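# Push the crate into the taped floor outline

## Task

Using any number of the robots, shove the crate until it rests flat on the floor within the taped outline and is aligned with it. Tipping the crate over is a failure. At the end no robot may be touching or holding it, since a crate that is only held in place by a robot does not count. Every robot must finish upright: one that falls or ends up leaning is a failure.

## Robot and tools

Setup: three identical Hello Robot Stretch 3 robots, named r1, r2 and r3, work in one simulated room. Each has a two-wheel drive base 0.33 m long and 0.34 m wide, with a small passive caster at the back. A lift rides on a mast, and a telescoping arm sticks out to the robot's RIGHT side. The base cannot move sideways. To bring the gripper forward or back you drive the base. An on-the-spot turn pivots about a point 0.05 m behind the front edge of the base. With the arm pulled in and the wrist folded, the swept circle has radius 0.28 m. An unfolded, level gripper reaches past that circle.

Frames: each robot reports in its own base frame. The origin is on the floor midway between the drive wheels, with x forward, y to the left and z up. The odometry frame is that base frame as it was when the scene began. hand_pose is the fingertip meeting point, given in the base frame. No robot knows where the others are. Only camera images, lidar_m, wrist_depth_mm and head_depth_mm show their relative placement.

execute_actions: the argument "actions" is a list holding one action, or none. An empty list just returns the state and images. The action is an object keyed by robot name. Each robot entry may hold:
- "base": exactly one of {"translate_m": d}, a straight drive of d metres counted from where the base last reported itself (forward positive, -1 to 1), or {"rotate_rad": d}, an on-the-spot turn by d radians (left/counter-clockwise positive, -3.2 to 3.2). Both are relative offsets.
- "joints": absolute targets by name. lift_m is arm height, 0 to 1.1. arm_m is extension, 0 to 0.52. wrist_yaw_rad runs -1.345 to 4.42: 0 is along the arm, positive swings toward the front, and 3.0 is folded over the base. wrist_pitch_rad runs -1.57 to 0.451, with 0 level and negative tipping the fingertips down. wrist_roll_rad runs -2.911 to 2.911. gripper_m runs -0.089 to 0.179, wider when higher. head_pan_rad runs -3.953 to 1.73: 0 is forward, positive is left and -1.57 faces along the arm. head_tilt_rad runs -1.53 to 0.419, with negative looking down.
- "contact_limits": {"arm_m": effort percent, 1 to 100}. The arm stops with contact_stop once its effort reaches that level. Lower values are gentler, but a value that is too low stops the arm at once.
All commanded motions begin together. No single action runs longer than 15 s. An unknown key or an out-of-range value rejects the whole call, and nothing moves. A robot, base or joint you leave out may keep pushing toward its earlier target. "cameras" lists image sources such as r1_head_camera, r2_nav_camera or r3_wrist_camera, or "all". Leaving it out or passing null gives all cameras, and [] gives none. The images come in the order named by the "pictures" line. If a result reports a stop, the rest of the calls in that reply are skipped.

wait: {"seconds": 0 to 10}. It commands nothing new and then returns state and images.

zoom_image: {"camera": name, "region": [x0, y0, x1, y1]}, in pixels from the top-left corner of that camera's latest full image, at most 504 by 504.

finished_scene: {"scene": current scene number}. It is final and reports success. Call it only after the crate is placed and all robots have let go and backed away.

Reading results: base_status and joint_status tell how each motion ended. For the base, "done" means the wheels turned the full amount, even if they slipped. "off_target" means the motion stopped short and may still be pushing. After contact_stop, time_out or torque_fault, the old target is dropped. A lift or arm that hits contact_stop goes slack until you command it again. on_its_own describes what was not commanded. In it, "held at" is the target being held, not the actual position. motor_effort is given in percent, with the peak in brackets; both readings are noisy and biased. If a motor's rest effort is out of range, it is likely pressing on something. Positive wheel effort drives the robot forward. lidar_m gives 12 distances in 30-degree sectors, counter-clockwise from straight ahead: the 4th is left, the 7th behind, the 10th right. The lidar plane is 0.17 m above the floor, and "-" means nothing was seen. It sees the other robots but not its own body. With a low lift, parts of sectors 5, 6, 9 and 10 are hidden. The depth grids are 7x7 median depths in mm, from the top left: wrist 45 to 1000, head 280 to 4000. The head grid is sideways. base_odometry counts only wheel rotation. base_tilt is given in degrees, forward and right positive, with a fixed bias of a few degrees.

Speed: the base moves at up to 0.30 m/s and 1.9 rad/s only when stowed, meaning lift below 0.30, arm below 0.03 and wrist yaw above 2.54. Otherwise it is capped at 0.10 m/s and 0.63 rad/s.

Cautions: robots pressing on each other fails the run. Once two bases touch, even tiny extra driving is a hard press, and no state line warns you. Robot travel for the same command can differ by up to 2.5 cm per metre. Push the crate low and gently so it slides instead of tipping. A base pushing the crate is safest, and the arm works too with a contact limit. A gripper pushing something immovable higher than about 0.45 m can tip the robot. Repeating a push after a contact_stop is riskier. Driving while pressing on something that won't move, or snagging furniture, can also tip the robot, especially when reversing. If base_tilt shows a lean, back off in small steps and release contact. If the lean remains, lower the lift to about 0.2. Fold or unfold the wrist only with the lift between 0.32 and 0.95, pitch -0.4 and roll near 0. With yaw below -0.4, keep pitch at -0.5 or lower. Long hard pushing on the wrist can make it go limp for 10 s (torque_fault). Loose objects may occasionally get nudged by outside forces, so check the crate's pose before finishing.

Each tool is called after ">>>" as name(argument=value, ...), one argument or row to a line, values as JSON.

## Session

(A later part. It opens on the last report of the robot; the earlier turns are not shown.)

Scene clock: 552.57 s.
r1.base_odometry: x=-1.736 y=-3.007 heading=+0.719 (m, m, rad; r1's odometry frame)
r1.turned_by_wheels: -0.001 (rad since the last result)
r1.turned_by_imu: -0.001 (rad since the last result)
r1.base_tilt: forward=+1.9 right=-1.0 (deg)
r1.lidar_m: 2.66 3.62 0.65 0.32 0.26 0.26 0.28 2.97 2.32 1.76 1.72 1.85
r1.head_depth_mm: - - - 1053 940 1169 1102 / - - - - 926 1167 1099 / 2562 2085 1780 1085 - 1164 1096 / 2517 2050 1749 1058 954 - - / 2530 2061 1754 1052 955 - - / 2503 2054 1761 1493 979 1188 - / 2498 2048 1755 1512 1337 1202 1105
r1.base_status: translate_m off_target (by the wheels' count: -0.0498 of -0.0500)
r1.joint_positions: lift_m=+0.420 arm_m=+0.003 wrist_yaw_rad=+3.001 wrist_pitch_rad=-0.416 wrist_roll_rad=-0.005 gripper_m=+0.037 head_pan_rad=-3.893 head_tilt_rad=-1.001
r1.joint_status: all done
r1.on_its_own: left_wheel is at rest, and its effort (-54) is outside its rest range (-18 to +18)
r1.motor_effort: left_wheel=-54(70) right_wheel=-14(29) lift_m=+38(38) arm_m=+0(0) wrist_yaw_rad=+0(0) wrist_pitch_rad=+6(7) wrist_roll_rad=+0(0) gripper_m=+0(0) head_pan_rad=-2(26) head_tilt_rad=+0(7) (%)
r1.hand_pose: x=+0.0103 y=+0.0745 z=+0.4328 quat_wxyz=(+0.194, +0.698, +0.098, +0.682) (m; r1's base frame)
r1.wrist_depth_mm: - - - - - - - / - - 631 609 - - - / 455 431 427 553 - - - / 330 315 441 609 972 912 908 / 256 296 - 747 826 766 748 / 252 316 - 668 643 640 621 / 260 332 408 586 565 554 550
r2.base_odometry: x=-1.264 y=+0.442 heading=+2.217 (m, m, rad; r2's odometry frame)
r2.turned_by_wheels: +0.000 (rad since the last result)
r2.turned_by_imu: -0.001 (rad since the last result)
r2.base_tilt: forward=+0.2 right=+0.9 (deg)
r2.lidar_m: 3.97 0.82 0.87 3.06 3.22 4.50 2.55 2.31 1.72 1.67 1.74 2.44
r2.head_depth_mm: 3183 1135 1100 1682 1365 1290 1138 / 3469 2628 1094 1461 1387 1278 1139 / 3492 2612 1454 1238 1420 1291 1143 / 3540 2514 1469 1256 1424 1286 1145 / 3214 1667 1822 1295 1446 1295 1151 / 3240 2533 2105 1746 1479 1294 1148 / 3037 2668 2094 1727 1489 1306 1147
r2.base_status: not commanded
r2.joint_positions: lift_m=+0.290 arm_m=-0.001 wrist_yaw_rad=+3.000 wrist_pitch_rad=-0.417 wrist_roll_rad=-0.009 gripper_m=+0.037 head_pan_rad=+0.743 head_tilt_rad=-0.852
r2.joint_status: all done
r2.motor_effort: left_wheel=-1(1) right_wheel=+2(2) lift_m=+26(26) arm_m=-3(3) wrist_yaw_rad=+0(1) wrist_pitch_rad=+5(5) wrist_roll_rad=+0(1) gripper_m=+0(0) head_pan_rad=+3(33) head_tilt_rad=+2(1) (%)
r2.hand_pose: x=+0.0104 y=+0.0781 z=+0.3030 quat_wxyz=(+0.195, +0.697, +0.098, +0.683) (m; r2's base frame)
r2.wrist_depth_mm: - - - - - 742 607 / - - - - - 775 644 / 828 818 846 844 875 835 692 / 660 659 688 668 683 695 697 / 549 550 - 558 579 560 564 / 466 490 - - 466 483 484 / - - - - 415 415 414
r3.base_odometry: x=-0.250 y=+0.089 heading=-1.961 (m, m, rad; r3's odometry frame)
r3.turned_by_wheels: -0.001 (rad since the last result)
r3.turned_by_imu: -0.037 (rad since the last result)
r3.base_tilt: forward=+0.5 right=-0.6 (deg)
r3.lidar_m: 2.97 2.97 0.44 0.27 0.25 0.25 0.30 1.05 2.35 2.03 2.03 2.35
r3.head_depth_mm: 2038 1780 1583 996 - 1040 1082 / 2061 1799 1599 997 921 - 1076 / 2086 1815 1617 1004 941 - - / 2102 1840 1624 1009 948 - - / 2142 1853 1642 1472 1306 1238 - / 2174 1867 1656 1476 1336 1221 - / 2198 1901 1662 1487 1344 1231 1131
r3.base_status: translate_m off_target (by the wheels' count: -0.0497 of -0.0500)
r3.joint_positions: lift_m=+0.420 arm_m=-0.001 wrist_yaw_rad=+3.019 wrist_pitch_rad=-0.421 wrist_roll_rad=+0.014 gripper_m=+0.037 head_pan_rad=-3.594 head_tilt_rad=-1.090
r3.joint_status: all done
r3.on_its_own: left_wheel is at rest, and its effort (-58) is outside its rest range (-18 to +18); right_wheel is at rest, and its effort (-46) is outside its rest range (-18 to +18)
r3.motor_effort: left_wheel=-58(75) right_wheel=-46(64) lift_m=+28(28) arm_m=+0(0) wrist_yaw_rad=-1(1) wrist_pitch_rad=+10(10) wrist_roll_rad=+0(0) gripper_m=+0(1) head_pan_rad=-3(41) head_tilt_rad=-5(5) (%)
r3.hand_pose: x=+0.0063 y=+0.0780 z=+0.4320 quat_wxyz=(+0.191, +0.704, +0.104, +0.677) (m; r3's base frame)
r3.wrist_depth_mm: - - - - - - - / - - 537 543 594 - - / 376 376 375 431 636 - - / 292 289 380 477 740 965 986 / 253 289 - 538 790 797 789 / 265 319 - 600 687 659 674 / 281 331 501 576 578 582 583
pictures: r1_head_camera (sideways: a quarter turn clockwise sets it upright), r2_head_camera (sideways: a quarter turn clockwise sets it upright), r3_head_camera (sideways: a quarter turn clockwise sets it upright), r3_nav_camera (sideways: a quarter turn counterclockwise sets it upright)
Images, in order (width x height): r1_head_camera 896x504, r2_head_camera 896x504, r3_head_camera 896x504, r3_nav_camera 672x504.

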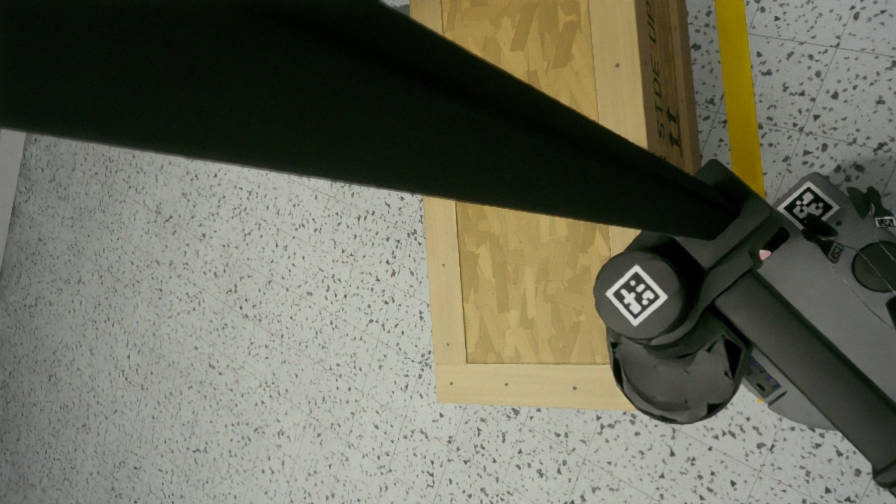

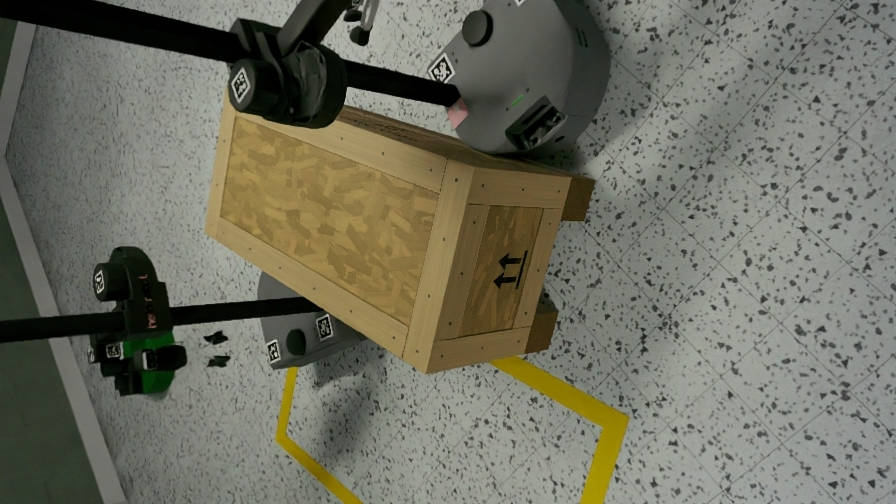

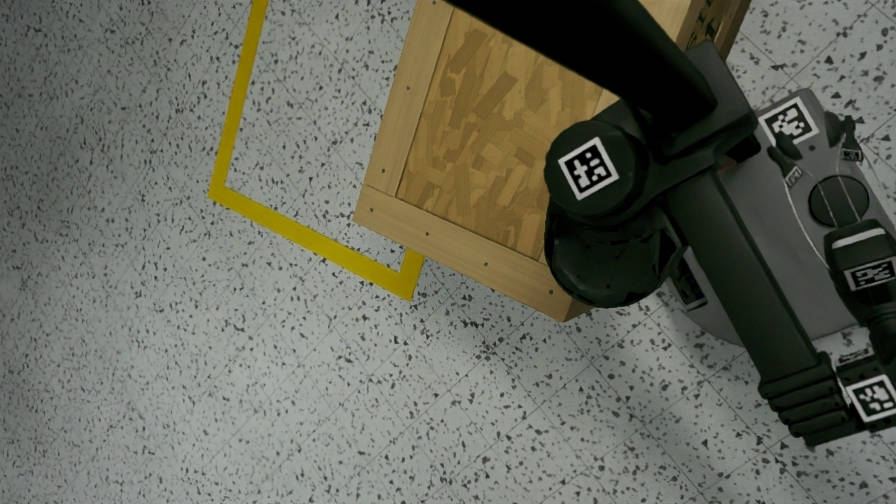

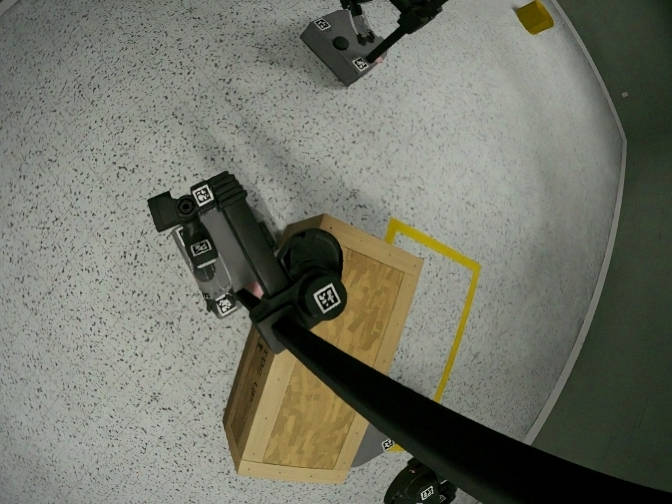

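>>> execute_actions(
  actions=[
    {"r1":{"base":{"translate_m":0.15},"joints":{"lift_m":0.29,"head_pan_rad":-3.4,"head_tilt_rad":-0.85}},"r3":{"base":{"rotate_rad":0.58},"joints":{"head_pan_rad":-3.14}},"r2":{"base":{"rotate_rad":0.16}}},
  ],
  cameras=[],
)

>>> execute_actions(
  actions=[
    {"r1":{"base":{"translate_m":0.85}},"r3":{"base":{"translate_m":0.53},"joints":{"lift_m":0.29}},"r2":{"base":{"translate_m":0.45},"joints":{"head_pan_rad":-3.14,"head_tilt_rad":-1.1}}},
  ],
  cameras=["r3_nav_camera"],
)

Scene clock: 573.97 s.
r1.base_odometry: x=-1.623 y=-2.908 heading=+0.719 (m, m, rad; r1's odometry frame)
r1.turned_by_wheels: +0.000 (rad since the last result)
r1.turned_by_imu: +0.000 (rad since the last result)
r1.base_tilt: forward=+1.9 right=-1.0 (deg)
r1.lidar_m: 2.56 3.51 4.04 0.47 0.38 0.37 0.41 3.10 2.23 1.69 1.66 1.77
r1.head_depth_mm: 3064 2670 2082 1730 1017 902 - / 3250 2716 2096 1736 1019 899 1089 / 3472 2684 2082 1722 1011 933 - / 3602 2712 2081 1712 1012 995 - / 3371 2713 2091 1731 1450 1212 1153 / 3235 2683 2092 1712 1451 1261 1126 / 2939 2666 1975 1694 1458 1258 1114
r1.base_status: done
r1.joint_positions: lift_m=+0.290 arm_m=+0.003 wrist_yaw_rad=+3.001 wrist_pitch_rad=-0.416 wrist_roll_rad=-0.005 gripper_m=+0.037 head_pan_rad=-3.407 head_tilt_rad=-0.852
r1.joint_status: all done
r1.motor_effort: left_wheel=+0(39) right_wheel=+1(12) lift_m=+21(34) arm_m=+0(0) wrist_yaw_rad=+0(1) wrist_pitch_rad=+7(7) wrist_roll_rad=+0(0) gripper_m=+0(0) head_pan_rad=+4(22) head_tilt_rad=+0(9) (%)
r1.hand_pose: x=+0.0103 y=+0.0745 z=+0.3035 quat_wxyz=(+0.194, +0.698, +0.098, +0.682) (m; r1's base frame)
r1.wrist_depth_mm: 400 - 494 - - - - / 311 349 534 - - - - / 324 380 576 791 956 924 870 / 340 399 635 731 753 692 713 / 347 422 - 600 618 576 559 / 357 450 - 535 485 497 483 / 371 - - - 435 423 410
r2.base_odometry: x=-1.264 y=+0.442 heading=+2.377 (m, m, rad; r2's odometry frame)
r2.turned_by_wheels: +0.160 (rad since the last result)
r2.turned_by_imu: +0.157 (rad since the last result)
r2.base_tilt: forward=+0.3 right=+0.9 (deg)
r2.lidar_m: 1.06 0.82 0.94 3.06 3.42 2.55 3.87 2.03 1.68 1.67 1.85 2.97
r2.head_depth_mm: 3435 2581 1491 1577 1334 1283 1140 / 3511 2590 1458 1224 1387 1283 1145 / 3459 2597 1450 1252 1418 1290 1138 / 3243 1570 1828 1306 1452 1286 1142 / 3139 2444 1982 1745 1477 1290 1146 / 2996 2645 2096 1745 1478 1292 1144 / 2790 2652 2087 1746 1488 1296 1150
r2.base_status: done
r2.joint_positions: lift_m=+0.290 arm_m=-0.001 wrist_yaw_rad=+3.000 wrist_pitch_rad=-0.417 wrist_roll_rad=-0.009 gripper_m=+0.037 head_pan_rad=+0.743 head_tilt_rad=-0.852
r2.joint_status: not commanded
r2.motor_effort: left_wheel=-1(9) right_wheel=+2(9) lift_m=+26(27) arm_m=-3(3) wrist_yaw_rad=+1(1) wrist_pitch_rad=+5(5) wrist_roll_rad=+1(1) gripper_m=+1(0) head_pan_rad=+4(3) head_tilt_rad=+1(1) (%)
r2.hand_pose: x=+0.0104 y=+0.0781 z=+0.3030 quat_wxyz=(+0.195, +0.697, +0.098, +0.683) (m; r2's base frame)
r2.wrist_depth_mm: - - - - - - 644 / - - - - - - 671 / 842 817 860 856 876 854 699 / 658 668 676 675 687 696 671 / 547 554 - 557 570 560 567 / 465 483 - - 461 477 474 / - - - - 413 416 417
r3.base_odometry: x=-0.250 y=+0.089 heading=-1.381 (m, m, rad; r3's odometry frame)
r3.turned_by_wheels: +0.580 (rad since the last result)
r3.turned_by_imu: +0.572 (rad since the last result)
r3.base_tilt: forward=+0.4 right=-0.6 (deg)
r3.lidar_m: 2.98 0.40 0.27 0.24 0.25 0.31 1.05 2.29 2.03 2.04 2.44 2.97
r3.head_depth_mm: 2027 1772 1576 1424 1307 - 1023 / 2068 1808 1592 1425 1337 - - / 1197 1545 1541 1446 1343 - - / 1978 1554 1550 1455 1320 - - / 2129 1798 1613 1472 1331 1233 - / 2147 1878 1650 1477 1330 1233 1140 / 2170 1889 1658 1495 1348 1230 1128
r3.base_status: done
r3.joint_positions: lift_m=+0.420 arm_m=-0.001 wrist_yaw_rad=+3.019 wrist_pitch_rad=-0.421 wrist_roll_rad=+0.014 gripper_m=+0.037 head_pan_rad=-3.147 head_tilt_rad=-1.090
r3.joint_status: all done
r3.motor_effort: left_wheel=-2(56) right_wheel=+3(33) lift_m=+28(28) arm_m=+0(0) wrist_yaw_rad=-1(1) wrist_pitch_rad=+10(10) wrist_roll_rad=+0(0) gripper_m=+0(1) head_pan_rad=+3(41) head_tilt_rad=-4(5) (%)
r3.hand_pose: x=+0.0063 y=+0.0780 z=+0.4320 quat_wxyz=(+0.191, +0.704, +0.104, +0.677) (m; r3's base frame)
r3.wrist_depth_mm: - - - - - - - / - - 536 542 545 549 556 / 378 378 380 378 380 394 422 / 296 303 327 350 382 416 466 / 309 330 - 393 434 485 542 / 340 369 - 449 501 567 634 / 391 406 462 518 555 583 588
pictures: none
No camera images: the call's "cameras" was empty. Leave "cameras" out to get every camera's image.

Scene clock: 578.63 s.
r1.base_odometry: x=-0.983 y=-2.349 heading=+0.719 (m, m, rad; r1's odometry frame)
r1.turned_by_wheels: +0.000 (rad since the last result)
r1.turned_by_imu: -0.002 (rad since the last result)
r1.base_tilt: forward=+1.9 right=-1.0 (deg)
r1.lidar_m: 1.99 4.81 2.93 3.51 1.68 1.03 1.13 3.85 1.71 1.33 1.31 1.38
r1.head_depth_mm: 3364 2721 1518 1650 1464 1288 - / 3575 2707 1476 1444 1453 1261 1156 / 3750 2560 1464 1521 1449 1267 - / 3520 1748 1463 1593 1471 1280 - / 3704 2682 1510 1645 1453 1257 1152 / 3620 2673 1959 1706 1457 1259 1123 / 3493 2549 2069 1717 1449 1256 1108
r1.base_status: done
r1.joint_positions: lift_m=+0.290 arm_m=+0.003 wrist_yaw_rad=+3.001 wrist_pitch_rad=-0.416 wrist_roll_rad=-0.005 gripper_m=+0.037 head_pan_rad=-3.407 head_tilt_rad=-0.852
r1.joint_status: not commanded
r1.motor_effort: left_wheel=-1(12) right_wheel=+1(9) lift_m=+21(21) arm_m=+0(1) wrist_yaw_rad=-1(1) wrist_pitch_rad=+7(7) wrist_roll_rad=+0(0) gripper_m=+0(0) head_pan_rad=+3(3) head_tilt_rad=+0(0) (%)
r1.hand_pose: x=+0.0103 y=+0.0745 z=+0.3035 quat_wxyz=(+0.194, +0.698, +0.098, +0.682) (m; r1's base frame)
r1.wrist_depth_mm: - - - - - - - / - - - - - - - / - - - - 992 939 878 / 842 813 799 763 720 719 717 / 656 632 - 607 626 581 565 / 542 533 - 521 488 493 478 / 472 - - - 430 426 415
r2.base_odometry: x=-1.588 y=+0.753 heading=+2.377 (m, m, rad; r2's odometry frame)
r2.turned_by_wheels: +0.000 (rad since the last result)
r2.turned_by_imu: +0.003 (rad since the last result)
r2.base_tilt: forward=+0.2 right=+1.0 (deg)
r2.lidar_m: 1.14 0.49 0.45 1.56 3.33 2.98 3.08 2.13 1.76 1.75 1.95 3.09
r2.head_depth_mm: 2088 1815 1606 1442 1301 1207 1083 / 2077 1791 1611 1434 1305 - 1076 / 2113 1824 1603 1447 1329 - - / 2107 1837 1611 1447 1316 - - / 2116 1812 1618 1445 1320 1230 - / 2119 1833 1623 1456 1314 1221 - / 2144 1847 1612 1456 1320 1201 1105
r2.base_status: done
r2.joint_positions: lift_m=+0.290 arm_m=-0.001 wrist_yaw_rad=+3.000 wrist_pitch_rad=-0.417 wrist_roll_rad=-0.009 gripper_m=+0.037 head_pan_rad=-3.133 head_tilt_rad=-1.087
r2.joint_status: all done
r2.motor_effort: left_wheel=-1(9) right_wheel=+2(10) lift_m=+26(25) arm_m=-3(3) wrist_yaw_rad=+0(1) wrist_pitch_rad=+5(5) wrist_roll_rad=+1(1) gripper_m=+0(1) head_pan_rad=-5(49) head_tilt_rad=-5(19) (%)
r2.hand_pose: x=+0.0104 y=+0.0781 z=+0.3030 quat_wxyz=(+0.195, +0.697, +0.098, +0.683) (m; r2's base frame)
r2.wrist_depth_mm: - - - - 541 405 450 / - - - - 566 446 536 / 845 813 847 822 594 501 640 / 646 662 672 673 619 606 690 / 544 551 - 559 577 560 570 / 467 480 - - 460 481 479 / - - - - 414 416 420
r3.base_odometry: x=-0.150 y=-0.432 heading=-1.381 (m, m, rad; r3's odometry frame)
r3.turned_by_wheels: +0.000 (rad since the last result)
r3.turned_by_imu: -0.002 (rad since the last result)
r3.base_tilt: forward=+0.4 right=-0.5 (deg)
r3.lidar_m: 2.47 2.87 2.53 0.31 0.32 0.40 0.82 2.47 2.20 2.20 2.63 2.47
r3.head_depth_mm: 2037 1776 1100 1005 1021 1044 1078 / 2053 1810 1385 1366 1306 - 1062 / 2006 1785 1579 1448 1326 - - / 1318 1580 1567 1455 1320 - - / 2036 1554 1601 1468 1329 1242 - / 2161 1841 1653 1478 1335 1218 1123 / 2179 1888 1659 1485 1353 1226 1127
r3.base_status: done
r3.joint_positions: lift_m=+0.290 arm_m=-0.001 wrist_yaw_rad=+3.019 wrist_pitch_rad=-0.421 wrist_roll_rad=+0.014 gripper_m=+0.037 head_pan_rad=-3.147 head_tilt_rad=-1.090
r3.joint_status: all done
r3.motor_effort: left_wheel=-2(9) right_wheel=+2(11) lift_m=+21(25) arm_m=+0(0) wrist_yaw_rad=+0(1) wrist_pitch_rad=+10(10) wrist_roll_rad=+0(0) gripper_m=+0(0) head_pan_rad=+4(4) head_tilt_rad=-4(4) (%)
r3.hand_pose: x=+0.0063 y=+0.0780 z=+0.3023 quat_wxyz=(+0.191, +0.704, +0.104, +0.677) (m; r3's base frame)
r3.wrist_depth_mm: 280 - 311 - - - - / 302 - 341 - - - - / 323 340 373 869 973 957 972 / 351 371 409 676 758 741 747 / 383 411 - 563 629 609 617 / 421 452 - 513 528 517 516 / 444 - - - 446 441 445
pictures: r3_nav_camera (sideways: a quarter turn counterclockwise sets it upright)
Images, in order (width x height): r3_nav_camera 672x504.

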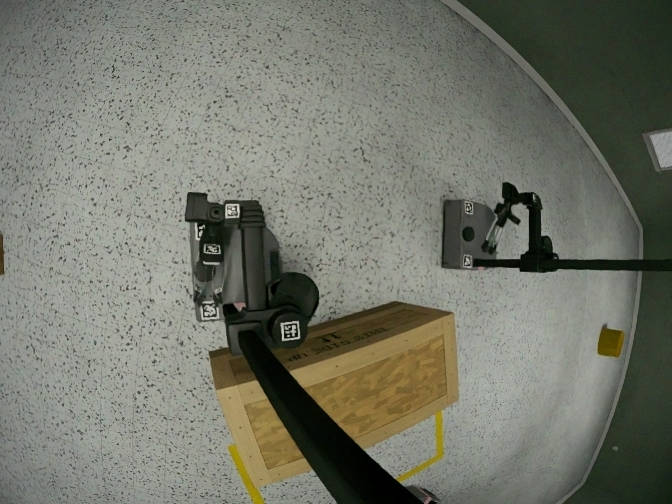

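>>> execute_actions(
  actions=[
    {"r1":{"joints":{"head_pan_rad":-3.5}},"r3":{"base":{"rotate_rad":-1.35}},"r2":{"base":{"translate_m":0.65}}},
  ],
  cameras=[],
)

>>> execute_actions(
  actions=[
    {"r3":{"joints":{"lift_m":0.42}},"r2":{"base":{"rotate_rad":-1.19}}},
  ],
  cameras=["r1_head_camera","r3_head_camera","r2_head_camera","r2_nav_camera"],
)

Scene clock: 591.87 s.
r1.base_odometry: x=-0.983 y=-2.349 heading=+0.719 (m, m, rad; r1's odometry frame)
r1.turned_by_wheels: +0.000 (rad since the last result)
r1.turned_by_imu: +0.000 (rad since the last result)
r1.base_tilt: forward=+1.9 right=-1.0 (deg)
r1.lidar_m: 1.99 4.82 2.93 3.49 3.44 1.03 1.13 3.84 1.71 1.33 1.30 1.38
r1.head_depth_mm: 3218 2575 2132 1734 1462 - 1078 / 3343 1759 1472 1515 1458 1261 - / 3578 2699 1463 1505 1462 1265 - / 3712 2571 1458 1588 1449 1278 - / 3659 2394 1484 1620 1449 1265 - / 3482 2457 1511 1654 1448 1259 1134 / 3652 2687 2081 1693 1447 1254 1110
r1.base_status: not commanded
r1.joint_positions: lift_m=+0.290 arm_m=+0.003 wrist_yaw_rad=+3.001 wrist_pitch_rad=-0.416 wrist_roll_rad=-0.005 gripper_m=+0.037 head_pan_rad=-3.493 head_tilt_rad=-0.852
r1.joint_status: all done
r1.motor_effort: left_wheel=+0(0) right_wheel=+1(0) lift_m=+21(21) arm_m=+0(0) wrist_yaw_rad=-1(0) wrist_pitch_rad=+7(7) wrist_roll_rad=+0(0) gripper_m=+0(1) head_pan_rad=-2(10) head_tilt_rad=+0(1) (%)
r1.hand_pose: x=+0.0103 y=+0.0745 z=+0.3035 quat_wxyz=(+0.194, +0.698, +0.098, +0.682) (m; r1's base frame)
r1.wrist_depth_mm: - - - - - - - / - - - - - - - / - - - - 953 927 905 / 838 810 787 737 735 721 702 / 671 635 - 630 612 588 566 / 543 536 - 525 490 483 480 / 469 - - - 433 423 415
r2.base_odometry: x=-2.057 y=+1.203 heading=+2.377 (m, m, rad; r2's odometry frame)
r2.turned_by_wheels: +0.000 (rad since the last result)
r2.turned_by_imu: +0.004 (rad since the last result)
r2.base_tilt: forward=+0.3 right=+0.9 (deg)
r2.lidar_m: 2.92 0.52 0.48 0.41 0.41 0.48 3.62 2.27 1.88 1.87 2.09 2.93
r2.head_depth_mm: 2059 1803 1609 1452 1305 1172 1089 / 2109 1816 1602 1441 1310 - 1075 / 2088 1818 1614 1445 1322 - - / 2099 1814 1626 1447 1314 - - / 2109 1811 1614 1448 1313 1238 - / 2109 1839 1609 1447 1320 1211 - / 2108 1838 1628 1448 1322 1212 1105
r2.base_status: done
r2.joint_positions: lift_m=+0.290 arm_m=-0.001 wrist_yaw_rad=+3.000 wrist_pitch_rad=-0.417 wrist_roll_rad=-0.009 gripper_m=+0.037 head_pan_rad=-3.133 head_tilt_rad=-1.088
r2.joint_status: not commanded
r2.motor_effort: left_wheel=-1(9) right_wheel=+3(11) lift_m=+26(27) arm_m=-3(3) wrist_yaw_rad=+0(0) wrist_pitch_rad=+5(5) wrist_roll_rad=+1(1) gripper_m=+1(0) head_pan_rad=-4(4) head_tilt_rad=-6(5) (%)
r2.hand_pose: x=+0.0104 y=+0.0781 z=+0.3030 quat_wxyz=(+0.195, +0.697, +0.098, +0.683) (m; r2's base frame)
r2.wrist_depth_mm: 324 - 397 441 507 589 - / 351 - 436 490 574 - - / 379 407 483 549 627 550 527 / 411 452 541 605 644 453 428 / 468 497 - 554 559 451 381 / 469 482 - - 462 463 455 / - - - - 410 412 417
r3.base_odometry: x=-0.150 y=-0.432 heading=-2.731 (m, m, rad; r3's odometry frame)
r3.turned_by_wheels: -1.350 (rad since the last result)
r3.turned_by_imu: -1.328 (rad since the last result)
r3.base_tilt: forward=+0.4 right=-0.5 (deg)
r3.lidar_m: 2.30 2.54 2.47 2.57 2.64 0.32 0.31 0.34 0.50 0.51 2.27 2.20
r3.head_depth_mm: 2021 1777 1588 1416 1291 1209 1077 / 2062 1810 1589 1431 1315 - 1062 / 2097 1821 1608 999 932 - - / 2112 1830 1627 1014 951 - - / 2122 1840 1645 1020 970 1241 - / 2174 1799 1660 1030 1007 1222 1125 / 1781 1841 1665 1034 1043 1230 1109
r3.base_status: done
r3.joint_positions: lift_m=+0.290 arm_m=-0.001 wrist_yaw_rad=+3.019 wrist_pitch_rad=-0.421 wrist_roll_rad=+0.014 gripper_m=+0.037 head_pan_rad=-3.146 head_tilt_rad=-1.090
r3.joint_status: not commanded
r3.motor_effort: left_wheel=+2(11) right_wheel=-3(9) lift_m=+21(21) arm_m=+0(0) wrist_yaw_rad=-1(1) wrist_pitch_rad=+10(10) wrist_roll_rad=+0(0) gripper_m=+0(0) head_pan_rad=+5(3) head_tilt_rad=-4(5) (%)
r3.hand_pose: x=+0.0063 y=+0.0779 z=+0.3023 quat_wxyz=(+0.191, +0.704, +0.104, +0.677) (m; r3's base frame)
r3.wrist_depth_mm: - - - - - - - / - - - - - - - / 948 942 944 963 967 964 982 / 742 738 740 741 759 751 763 / 594 606 - 605 641 607 617 / 510 513 - 534 529 513 520 / 449 - - - 446 450 446
pictures: none
No camera images: the call's "cameras" was empty. Leave "cameras" out to get every camera's image.

Scene clock: 593.87 s.
r1.base_odometry: x=-0.983 y=-2.349 heading=+0.719 (m, m, rad; r1's odometry frame)
r1.turned_by_wheels: +0.000 (rad since the last result)
r1.turned_by_imu: +0.000 (rad since the last result)
r1.base_tilt: forward=+1.9 right=-1.0 (deg)
r1.lidar_m: 1.99 4.82 2.93 3.48 3.45 1.03 1.13 3.84 1.71 1.33 1.31 1.38
r1.head_depth_mm: 3199 2729 2096 1720 1462 - 1084 / 3429 2414 1467 1516 1448 1271 - / 3598 2398 1458 1504 1457 1264 - / 3724 2614 1461 1614 1453 1286 - / 3719 2586 1470 1624 1442 1257 - / 3333 2564 1501 1666 1451 1262 1128 / 3610 2671 2102 1724 1451 1260 1111
r1.base_status: not commanded
r1.joint_positions: lift_m=+0.290 arm_m=+0.003 wrist_yaw_rad=+3.001 wrist_pitch_rad=-0.416 wrist_roll_rad=-0.005 gripper_m=+0.037 head_pan_rad=-3.493 head_tilt_rad=-0.852
r1.joint_status: not commanded
r1.motor_effort: left_wheel=+0(1) right_wheel=+1(1) lift_m=+21(21) arm_m=-1(0) wrist_yaw_rad=-1(0) wrist_pitch_rad=+7(7) wrist_roll_rad=+0(0) gripper_m=+0(1) head_pan_rad=-2(1) head_tilt_rad=+0(0) (%)
r1.hand_pose: x=+0.0103 y=+0.0745 z=+0.3035 quat_wxyz=(+0.194, +0.698, +0.098, +0.682) (m; r1's base frame)
r1.wrist_depth_mm: - - - - - - - / - - - - - - - / - - - - 962 900 921 / 826 830 778 758 741 737 681 / 668 643 - 613 617 590 567 / 543 534 - 528 487 495 485 / 466 - - - 433 415 415
r2.base_odometry: x=-2.057 y=+1.203 heading=+1.187 (m, m, rad; r2's odometry frame)
r2.turned_by_wheels: -1.190 (rad since the last result)
r2.turned_by_imu: -1.176 (rad since the last result)
r2.base_tilt: forward=+0.3 right=+0.9 (deg)
r2.lidar_m: 1.98 2.84 2.91 0.52 0.52 0.42 0.41 0.45 3.58 2.51 1.92 1.87
r2.head_depth_mm: 2067 1809 1601 1000 1028 1203 1086 / 2079 1801 1122 1004 1070 - 1079 / 1842 1785 1116 1011 1055 - - / 1836 1776 1122 1007 1160 - - / 2093 1816 1540 1013 1210 1230 - / 2092 1829 1635 1459 1313 1220 - / 2132 1828 1616 1461 1314 1205 1111
r2.base_status: done
r2.joint_positions: lift_m=+0.290 arm_m=-0.001 wrist_yaw_rad=+3.000 wrist_pitch_rad=-0.417 wrist_roll_rad=-0.009 gripper_m=+0.037 head_pan_rad=-3.134 head_tilt_rad=-1.088
r2.joint_status: not commanded
r2.motor_effort: left_wheel=+3(12) right_wheel=-2(9) lift_m=+26(26) arm_m=-3(3) wrist_yaw_rad=+0(0) wrist_pitch_rad=+5(5) wrist_roll_rad=+1(1) gripper_m=+1(1) head_pan_rad=-3(4) head_tilt_rad=-5(5) (%)
r2.hand_pose: x=+0.0104 y=+0.0781 z=+0.3030 quat_wxyz=(+0.195, +0.697, +0.098, +0.683) (m; r2's base frame)
r2.wrist_depth_mm: 485 - - - - - - / 493 - - - - - - / 492 597 536 867 852 871 881 / 486 597 500 672 674 680 672 / 495 555 - 552 572 562 576 / 452 490 - - 462 482 488 / - - - - 415 416 419
r3.base_odometry: x=-0.150 y=-0.432 heading=-2.731 (m, m, rad; r3's odometry frame)
r3.turned_by_wheels: +0.000 (rad since the last result)
r3.turned_by_imu: +0.000 (rad since the last result)
r3.base_tilt: forward=+0.4 right=-0.6 (deg)
r3.lidar_m: 2.29 2.54 2.47 2.58 2.64 0.32 0.31 0.34 0.50 0.40 2.27 2.20
r3.head_depth_mm: 2046 1774 1582 1424 1308 - 1076 / 2047 1789 1593 1430 1335 - - / 2092 1825 1613 1000 935 - - / 2103 1835 1620 1009 956 - - / 2158 1860 1643 1018 973 1248 1095 / 2161 1804 1651 1027 1010 1237 1135 / 1787 1858 1671 1032 1042 1208 1006
r3.base_status: not commanded
r3.joint_positions: lift_m=+0.420 arm_m=-0.001 wrist_yaw_rad=+3.019 wrist_pitch_rad=-0.421 wrist_roll_rad=+0.014 gripper_m=+0.037 head_pan_rad=-3.146 head_tilt_rad=-1.090
r3.joint_status: all done
r3.motor_effort: left_wheel=+3(2) right_wheel=-3(3) lift_m=+29(30) arm_m=+0(0) wrist_yaw_rad=-1(1) wrist_pitch_rad=+10(10) wrist_roll_rad=+0(0) gripper_m=+0(1) head_pan_rad=+3(5) head_tilt_rad=-4(4) (%)
r3.hand_pose: x=+0.0063 y=+0.0779 z=+0.4319 quat_wxyz=(+0.191, +0.704, +0.104, +0.677) (m; r3's base frame)
r3.wrist_depth_mm: - - - - - - - / - - - - - - - / - - - - - - - / 964 961 955 951 971 970 984 / 782 778 - 791 832 788 798 / 649 663 - 668 694 671 671 / 567 571 570 580 574 579 575
pictures: r1_head_camera (sideways: a quarter turn clockwise sets it upright), r2_head_camera (sideways: a quarter turn clockwise sets it upright), r2_nav_camera (sideways: a quarter turn counterclockwise sets it upright), r3_head_camera (sideways: a quarter turn clockwise sets it upright)
Images, in order (width x height): r1_head_camera 896x504, r2_head_camera 896x504, r2_nav_camera 672x504, r3_head_camera 896x504.

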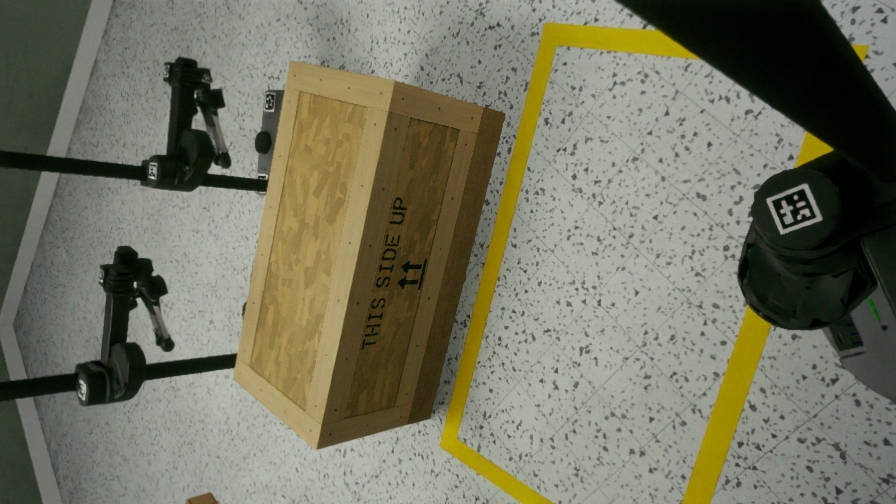

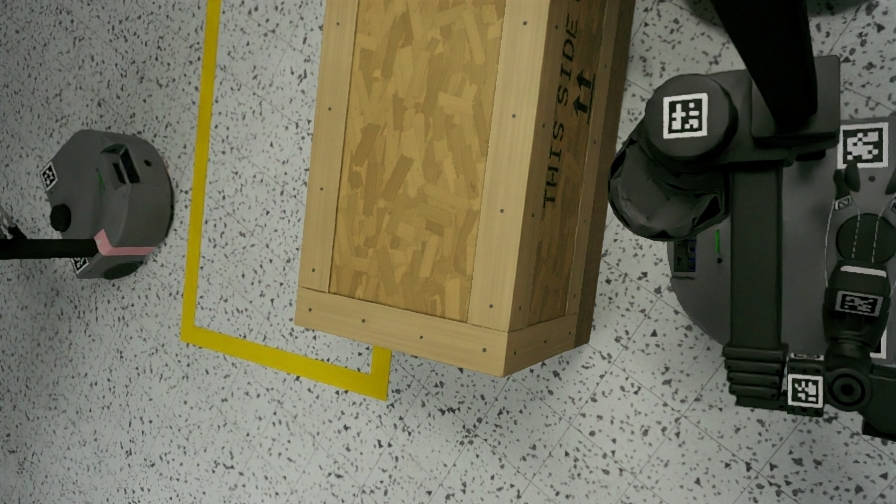

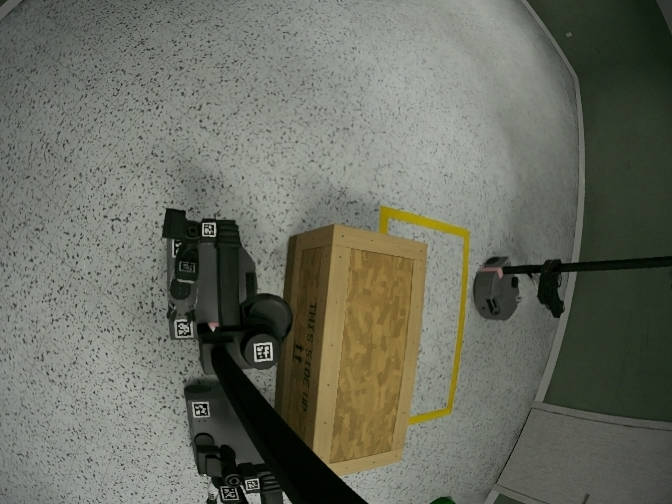

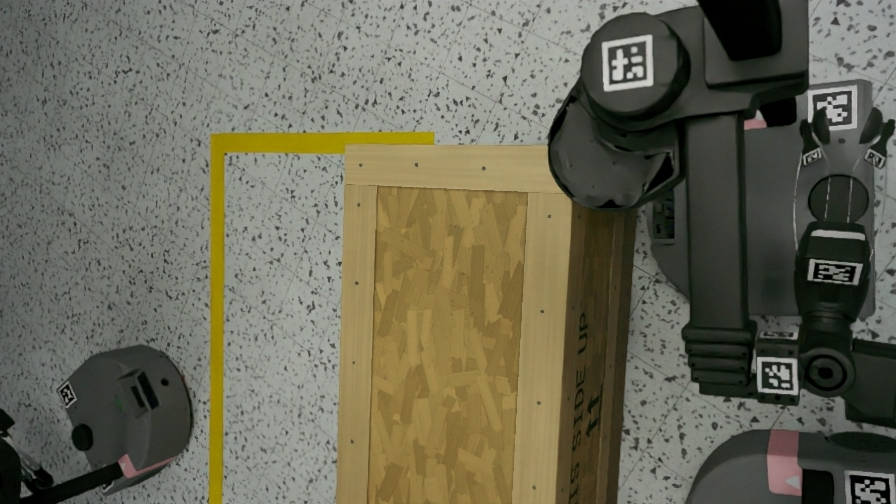

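>>> execute_actions(
  actions=[
    {"r3":{"base":{"rotate_rad":0.05}},"r2":{"base":{"rotate_rad":0.05},"joints":{"lift_m":0.36}}},
  ],
  cameras=[],
)

>>> execute_actions(
  actions=[
    {"r3":{"base":{"translate_m":-0.03}},"r2":{"base":{"translate_m":-0.13},"joints":{"lift_m":0.42}},"r1":{"base":{"translate_m":0.15}}},
  ],
  cameras=[],
)

>>> execute_actions(
  actions=[
    {"r3":{"base":{"translate_m":-0.35}},"r2":{"base":{"translate_m":-0.35}}},
  ],
  cameras=["r1_head_camera","r3_head_camera","r2_head_camera"],
)

Scene clock: 608.43 s.
r1.base_odometry: x=-0.983 y=-2.349 heading=+0.719 (m, m, rad; r1's odometry frame)
r1.turned_by_wheels: +0.000 (rad since the last result)
r1.turned_by_imu: +0.000 (rad since the last result)
r1.base_tilt: forward=+1.8 right=-0.9 (deg)
r1.lidar_m: 1.99 4.82 2.93 3.47 3.45 1.03 1.13 3.84 1.71 1.33 1.31 1.38
r1.head_depth_mm: 3240 2593 2089 1711 1462 - 1084 / 3485 2389 1464 1520 1451 1270 - / 3506 2402 1461 1506 1460 1264 - / 3727 2578 1465 1585 1454 1286 - / 3757 2573 1471 1624 1456 1261 - / 3339 2573 1510 1655 1454 1261 1131 / 3670 2707 2097 1714 1451 1264 1111
r1.base_status: not commanded
r1.joint_positions: lift_m=+0.290 arm_m=+0.003 wrist_yaw_rad=+3.001 wrist_pitch_rad=-0.416 wrist_roll_rad=-0.005 gripper_m=+0.037 head_pan_rad=-3.493 head_tilt_rad=-0.852
r1.joint_status: not commanded
r1.motor_effort: left_wheel=+0(0) right_wheel=+1(1) lift_m=+21(21) arm_m=+0(0) wrist_yaw_rad=+0(1) wrist_pitch_rad=+7(6) wrist_roll_rad=+0(0) gripper_m=+0(0) head_pan_rad=-2(1) head_tilt_rad=+0(0) (%)
r1.hand_pose: x=+0.0103 y=+0.0745 z=+0.3035 quat_wxyz=(+0.194, +0.698, +0.098, +0.682) (m; r1's base frame)
r1.wrist_depth_mm: - - - - - - - / - - - - - - - / - - - 982 999 922 889 / 832 812 800 761 738 693 710 / 675 643 - 610 601 584 557 / 544 534 - 539 483 489 487 / 466 - - - 428 427 414
r2.base_odometry: x=-2.057 y=+1.203 heading=+1.237 (m, m, rad; r2's odometry frame)
r2.turned_by_wheels: +0.050 (rad since the last result)
r2.turned_by_imu: +0.049 (rad since the last result)
r2.base_tilt: forward=+0.3 right=+0.9 (deg)
r2.lidar_m: 2.01 2.95 2.91 0.52 0.50 0.41 0.41 0.46 3.60 2.40 1.90 1.88
r2.head_depth_mm: 2063 1814 1593 1002 996 1206 1082 / 2050 1798 1114 1005 1017 - 1073 / 1801 1775 1121 1005 1022 - - / 2058 1814 1127 1009 1148 - - / 2103 1821 1615 1013 1266 1232 - / 2126 1830 1626 1447 1317 1218 - / 2118 1843 1620 1453 1319 1207 1108
r2.base_status: done
r2.joint_positions: lift_m=+0.360 arm_m=-0.001 wrist_yaw_rad=+3.000 wrist_pitch_rad=-0.417 wrist_roll_rad=-0.009 gripper_m=+0.037 head_pan_rad=-3.134 head_tilt_rad=-1.088
r2.joint_status: all done
r2.motor_effort: left_wheel=-1(4) right_wheel=+3(4) lift_m=+37(37) arm_m=-3(3) wrist_yaw_rad=+0(1) wrist_pitch_rad=+5(5) wrist_roll_rad=+1(1) gripper_m=-1(0) head_pan_rad=-3(4) head_tilt_rad=-6(5) (%)
r2.hand_pose: x=+0.0104 y=+0.0781 z=+0.3725 quat_wxyz=(+0.195, +0.697, +0.098, +0.683) (m; r2's base frame)
r2.wrist_depth_mm: 492 - - - - - - / 464 - - - - - - / 473 596 664 936 - - - / 470 623 540 752 797 793 801 / 470 601 - 623 668 655 666 / 475 544 - 557 533 553 571 / 456 488 - - 482 487 493
r3.base_odometry: x=-0.150 y=-0.432 heading=-2.681 (m, m, rad; r3's odometry frame)
r3.turned_by_wheels: +0.050 (rad since the last result)
r3.turned_by_imu: +0.049 (rad since the last result)
r3.base_tilt: forward=+0.4 right=-0.5 (deg)
r3.lidar_m: 2.33 2.52 2.47 2.62 2.61 0.32 0.31 0.34 0.53 0.40 2.25 2.20
r3.head_depth_mm: 2037 1777 1582 1419 1305 - 1081 / 2062 1802 1593 1410 1328 - - / 2080 1815 1605 1003 938 - - / 2117 1843 1614 1010 960 - - / 2145 1836 1639 1020 1012 1243 1087 / 1880 1814 1652 1028 1066 1238 1141 / 2048 1880 1667 1039 1122 1106 1009
r3.base_status: done
r3.joint_positions: lift_m=+0.420 arm_m=-0.001 wrist_yaw_rad=+3.019 wrist_pitch_rad=-0.421 wrist_roll_rad=+0.014 gripper_m=+0.037 head_pan_rad=-3.146 head_tilt_rad=-1.090
r3.joint_status: not commanded
r3.motor_effort: left_wheel=-2(5) right_wheel=+3(5) lift_m=+29(29) arm_m=+0(0) wrist_yaw_rad=+0(0) wrist_pitch_rad=+10(10) wrist_roll_rad=+0(0) gripper_m=+1(1) head_pan_rad=+4(4) head_tilt_rad=-5(5) (%)
r3.hand_pose: x=+0.0063 y=+0.0779 z=+0.4319 quat_wxyz=(+0.191, +0.704, +0.104, +0.677) (m; r3's base frame)
r3.wrist_depth_mm: - - - - - - - / - - - - - - - / - - - - - - - / 951 957 979 967 989 970 972 / 772 783 - 789 818 806 804 / 664 661 - 663 683 659 667 / 568 578 563 583 571 583 583
pictures: none
No camera images: the call's "cameras" was empty. Leave "cameras" out to get every camera's image.

Scene clock: 610.80 s.
r1.base_odometry: x=-0.870 y=-2.250 heading=+0.719 (m, m, rad; r1's odometry frame)
r1.turned_by_wheels: +0.000 (rad since the last result)
r1.turned_by_imu: +0.000 (rad since the last result)
r1.base_tilt: forward=+1.8 right=-1.0 (deg)
r1.lidar_m: 1.89 4.67 2.84 3.54 3.52 1.15 1.26 3.84 1.62 1.27 1.24 1.32
r1.head_depth_mm: 3276 2691 2102 1726 1459 - 1084 / 3492 2486 1617 1693 1467 1266 - / 3540 1837 1500 1625 1453 1261 - / 3796 2669 1526 1675 1460 1290 - / 3757 2576 1548 1706 1460 1253 - / 3184 2580 1613 1709 1448 1258 1125 / 3756 2681 2034 1699 1447 1259 1113
r1.base_status: done
r1.joint_positions: lift_m=+0.290 arm_m=+0.003 wrist_yaw_rad=+3.001 wrist_pitch_rad=-0.416 wrist_roll_rad=-0.005 gripper_m=+0.037 head_pan_rad=-3.493 head_tilt_rad=-0.852
r1.joint_status: not commanded
r1.motor_effort: left_wheel=+0(12) right_wheel=+1(8) lift_m=+21(21) arm_m=+0(0) wrist_yaw_rad=-2(1) wrist_pitch_rad=+6(7) wrist_roll_rad=+0(0) gripper_m=+0(1) head_pan_rad=-1(2) head_tilt_rad=+0(0) (%)
r1.hand_pose: x=+0.0103 y=+0.0745 z=+0.3035 quat_wxyz=(+0.194, +0.698, +0.098, +0.682) (m; r1's base frame)
r1.wrist_depth_mm: - - - - - - - / - - - - - - - / - - - - 957 898 917 / 843 823 797 764 740 716 708 / 670 644 - 608 625 587 573 / 539 536 - 536 490 497 481 / 468 - - - 427 416 417
r2.base_odometry: x=-2.100 y=+1.081 heading=+1.237 (m, m, rad; r2's odometry frame)
r2.turned_by_wheels: +0.000 (rad since the last result)
r2.turned_by_imu: -0.001 (rad since the last result)
r2.base_tilt: forward=+0.2 right=+0.9 (deg)
r2.lidar_m: 2.13 3.00 2.98 0.53 0.34 0.28 0.28 0.32 3.51 2.55 2.00 1.97
r2.head_depth_mm: 2089 1815 1601 1001 912 1000 1072 / 2093 1805 1597 1005 924 - 1074 / 1820 1781 1609 1011 937 - - / 1815 1793 1613 1005 930 - - / 2112 1837 1613 1037 940 1219 - / 2122 1840 1614 1455 1319 1224 - / 2098 1835 1619 1446 1325 1209 1109
r2.base_status: done
r2.joint_positions: lift_m=+0.420 arm_m=-0.001 wrist_yaw_rad=+3.000 wrist_pitch_rad=-0.417 wrist_roll_rad=-0.009 gripper_m=+0.037 head_pan_rad=-3.134 head_tilt_rad=-1.088
r2.joint_status: all done
r2.motor_effort: left_wheel=-1(6) right_wheel=+3(4) lift_m=+37(37) arm_m=-3(3) wrist_yaw_rad=+1(0) wrist_pitch_rad=+5(5) wrist_roll_rad=+1(1) gripper_m=+0(0) head_pan_rad=-3(3) head_tilt_rad=-5(5) (%)
r2.hand_pose: x=+0.0104 y=+0.0781 z=+0.4326 quat_wxyz=(+0.195, +0.697, +0.098, +0.683) (m; r2's base frame)
r2.wrist_depth_mm: - - - - - - - / 447 - - - - - - / 340 411 - - - - - / 330 433 621 642 889 879 908 / 335 450 - 607 743 738 741 / 336 477 - 623 602 620 626 / 336 445 - 549 536 541 544
r3.base_odometry: x=-0.123 y=-0.418 heading=-2.681 (m, m, rad; r3's odometry frame)
r3.turned_by_wheels: +0.000 (rad since the last result)
r3.turned_by_imu: +0.000 (rad since the last result)
r3.base_tilt: forward=+0.4 right=-0.6 (deg)
r3.lidar_m: 2.36 2.53 2.48 2.64 2.58 0.29 0.28 0.31 0.43 0.53 2.27 2.22
r3.head_depth_mm: 2044 1768 1576 1418 1307 - 1074 / 2068 1796 1601 1401 1327 - - / 2090 1815 1616 1003 934 - - / 2116 1843 1621 1008 941 - - / 2132 1847 1639 1019 963 1247 1089 / 1894 1838 1659 1026 972 1236 1141 / 1919 1909 1661 1039 1004 1078 1103
r3.base_status: done
r3.joint_positions: lift_m=+0.420 arm_m=-0.001 wrist_yaw_rad=+3.019 wrist_pitch_rad=-0.421 wrist_roll_rad=+0.014 gripper_m=+0.037 head_pan_rad=-3.146 head_tilt_rad=-1.090
r3.joint_status: not commanded
r3.motor_effort: left_wheel=-1(8) right_wheel=+3(5) lift_m=+29(28) arm_m=+0(0) wrist_yaw_rad=+0(0) wrist_pitch_rad=+10(10) wrist_roll_rad=+0(0) gripper_m=+0(0) head_pan_rad=+4(4) head_tilt_rad=-4(4) (%)
r3.hand_pose: x=+0.0063 y=+0.0779 z=+0.4319 quat_wxyz=(+0.191, +0.704, +0.104, +0.677) (m; r3's base frame)
r3.wrist_depth_mm: - - - - - - - / - - - - - - - / - - - - - - - / 949 952 971 950 972 965 984 / 781 784 - 787 821 796 804 / 659 655 - 663 689 667 679 / 578 569 558 580 580 580 577
pictures: none
No camera images: the call's "cameras" was empty. Leave "cameras" out to get every camera's image.

Scene clock: 616.63 s.
r1.base_odometry: x=-0.870 y=-2.250 heading=+0.719 (m, m, rad; r1's odometry frame)
r1.turned_by_wheels: +0.000 (rad since the last result)
r1.turned_by_imu: +0.000 (rad since the last result)
r1.base_tilt: forward=+1.8 right=-0.9 (deg)
r1.lidar_m: 1.89 4.67 2.84 3.56 3.51 0.97 0.98 3.86 1.63 1.27 1.24 1.31
r1.head_depth_mm: 3288 2690 2103 1721 1464 - 1083 / 3433 2412 1510 1420 1464 1271 - / 3388 1661 1468 1417 1465 1271 - / 3709 2583 1463 1428 1451 1282 - / 3817 2383 1450 1444 1442 1262 - / 3686 2372 1456 1443 1449 1250 1131 / 3351 2582 2015 1587 1445 1254 1117
r1.base_status: not commanded
r1.joint_positions: lift_m=+0.290 arm_m=+0.003 wrist_yaw_rad=+3.001 wrist_pitch_rad=-0.416 wrist_roll_rad=-0.005 gripper_m=+0.037 head_pan_rad=-3.493 head_tilt_rad=-0.852
r1.joint_status: not commanded
r1.motor_effort: left_wheel=+0(0) right_wheel=+1(1) lift_m=+21(21) arm_m=+0(0) wrist_yaw_rad=-1(2) wrist_pitch_rad=+6(6) wrist_roll_rad=+0(0) gripper_m=+0(0) head_pan_rad=-1(1) head_tilt_rad=+1(0) (%)
r1.hand_pose: x=+0.0103 y=+0.0745 z=+0.3035 quat_wxyz=(+0.194, +0.698, +0.098, +0.682) (m; r1's base frame)
r1.wrist_depth_mm: - - - - - - - / - - - - - - - / - - - - - 942 913 / 837 813 772 771 736 705 698 / 667 639 - 598 613 583 567 / 536 545 - 530 490 496 471 / 464 - - - 432 418 412
r2.base_odometry: x=-2.215 y=+0.750 heading=+1.236 (m, m, rad; r2's odometry frame)
r2.turned_by_wheels: -0.001 (rad since the last result)
r2.turned_by_imu: +0.000 (rad since the last result)
r2.base_tilt: forward=+0.2 right=+1.0 (deg)
r2.lidar_m: 2.31 3.13 3.07 0.51 0.43 0.30 0.28 0.28 3.40 2.75 2.17 2.15
r2.head_depth_mm: 2076 1795 1594 998 938 1192 1075 / 2070 1769 1604 1002 925 - 1077 / 1742 1687 1607 1007 936 - - / 1730 1727 1606 1011 928 - - / 2106 1824 1610 1008 913 1105 - / 2102 1837 1598 1438 1295 1232 - / 2107 1832 1621 1450 1320 1201 1113
r2.base_status: translate_m off_target (by the wheels' count: -0.3497 of -0.3500)
r2.joint_positions: lift_m=+0.420 arm_m=-0.001 wrist_yaw_rad=+3.001 wrist_pitch_rad=-0.417 wrist_roll_rad=-0.009 gripper_m=+0.037 head_pan_rad=-3.134 head_tilt_rad=-1.090
r2.joint_status: not commanded
r2.on_its_own: left_wheel is at rest, and its effort (-54) is outside its rest range (-18 to +18); right_wheel is at rest, and its effort (-37) is outside its rest range (-18 to +18)
r2.motor_effort: left_wheel=-54(88) right_wheel=-37(63) lift_m=+36(37) arm_m=-3(4) wrist_yaw_rad=+0(0) wrist_pitch_rad=+5(5) wrist_roll_rad=+1(0) gripper_m=-1(1) head_pan_rad=-3(4) head_tilt_rad=-4(6) (%)
r2.hand_pose: x=+0.0103 y=+0.0781 z=+0.4326 quat_wxyz=(+0.195, +0.697, +0.099, +0.683) (m; r2's base frame)
r2.wrist_depth_mm: - - - - - - - / 479 - - - - - - / 437 622 744 - - - - / 425 586 628 889 878 878 883 / 407 569 - 736 736 723 738 / 394 591 - 613 596 625 624 / 376 522 - 557 548 543 549
r3.base_odometry: x=+0.190 y=-0.263 heading=-2.681 (m, m, rad; r3's odometry frame)
r3.turned_by_wheels: +0.000 (rad since the last result)
r3.turned_by_imu: -0.004 (rad since the last result)
r3.base_tilt: forward=+0.5 right=-0.6 (deg)
r3.lidar_m: 2.66 2.74 2.68 2.84 2.29 0.30 0.28 0.28 0.35 0.39 2.56 2.51
r3.head_depth_mm: 2046 1783 1585 1416 1307 - 1074 / 2063 1795 1591 1431 1335 - - / 2092 1833 1607 1006 938 - - / 2113 1832 1632 1012 932 - - / 2123 1845 1631 1019 937 1157 1091 / 2106 1693 1642 1032 926 1184 1134 / 1545 1713 1668 1033 936 1063 1008
r3.base_status: translate_m off_target (by the wheels' count: -0.3497 of -0.3500)
r3.joint_positions: lift_m=+0.420 arm_m=-0.001 wrist_yaw_rad=+3.019 wrist_pitch_rad=-0.420 wrist_roll_rad=+0.014 gripper_m=+0.037 head_pan_rad=-3.146 head_tilt_rad=-1.090
r3.joint_status: not commanded
r3.on_its_own: left_wheel is at rest, and its effort (-38) is outside its rest range (-18 to +18); right_wheel is at rest, and its effort (-48) is outside its rest range (-18 to +18)
r3.motor_effort: left_wheel=-38(85) right_wheel=-48(50) lift_m=+28(29) arm_m=+0(0) wrist_yaw_rad=+0(1) wrist_pitch_rad=+10(10) wrist_roll_rad=+0(0) gripper_m=+0(0) head_pan_rad=+3(4) head_tilt_rad=-4(5) (%)
r3.hand_pose: x=+0.0063 y=+0.0780 z=+0.4320 quat_wxyz=(+0.191, +0.704, +0.104, +0.677) (m; r3's base frame)
r3.wrist_depth_mm: - - - - - - - / - - - - - - - / - - - - - - - / 946 964 951 957 965 961 965 / 779 776 - 786 817 791 799 / 661 666 - 662 683 662 677 / 567 579 562 580 575 574 581
pictures: r1_head_camera (sideways: a quarter turn clockwise sets it upright), r2_head_camera (sideways: a quarter turn clockwise sets it upright), r3_head_camera (sideways: a quarter turn clockwise sets it upright)
Images, in order (width x height): r1_head_camera 896x504, r2_head_camera 896x504, r3_head_camera 896x504.

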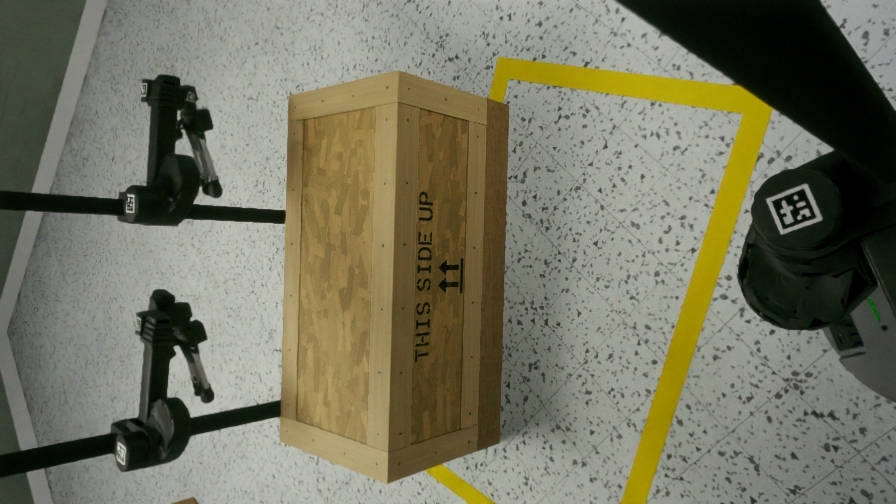

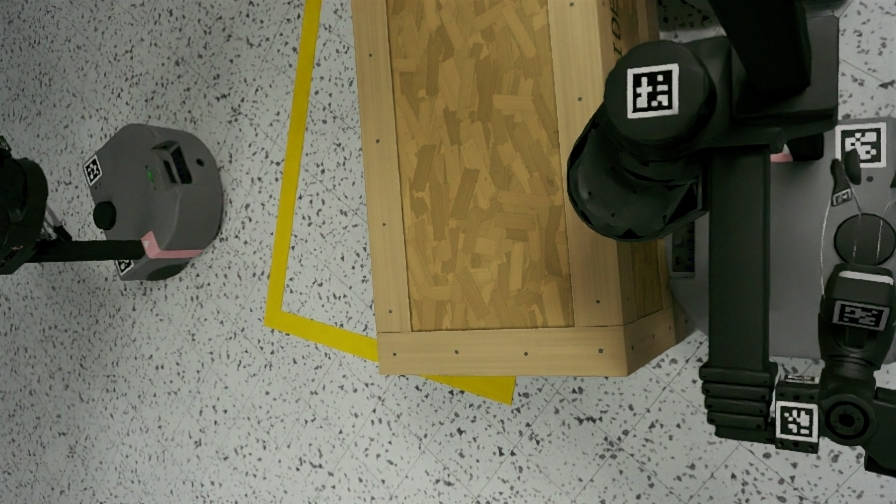

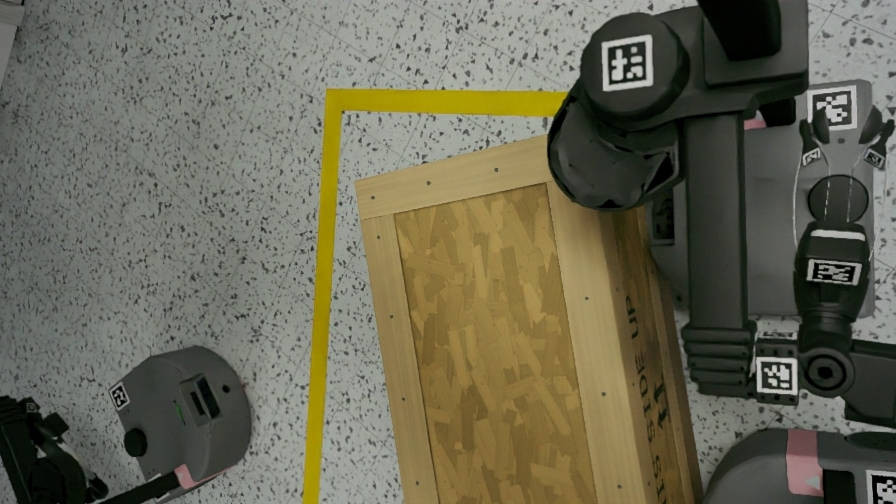

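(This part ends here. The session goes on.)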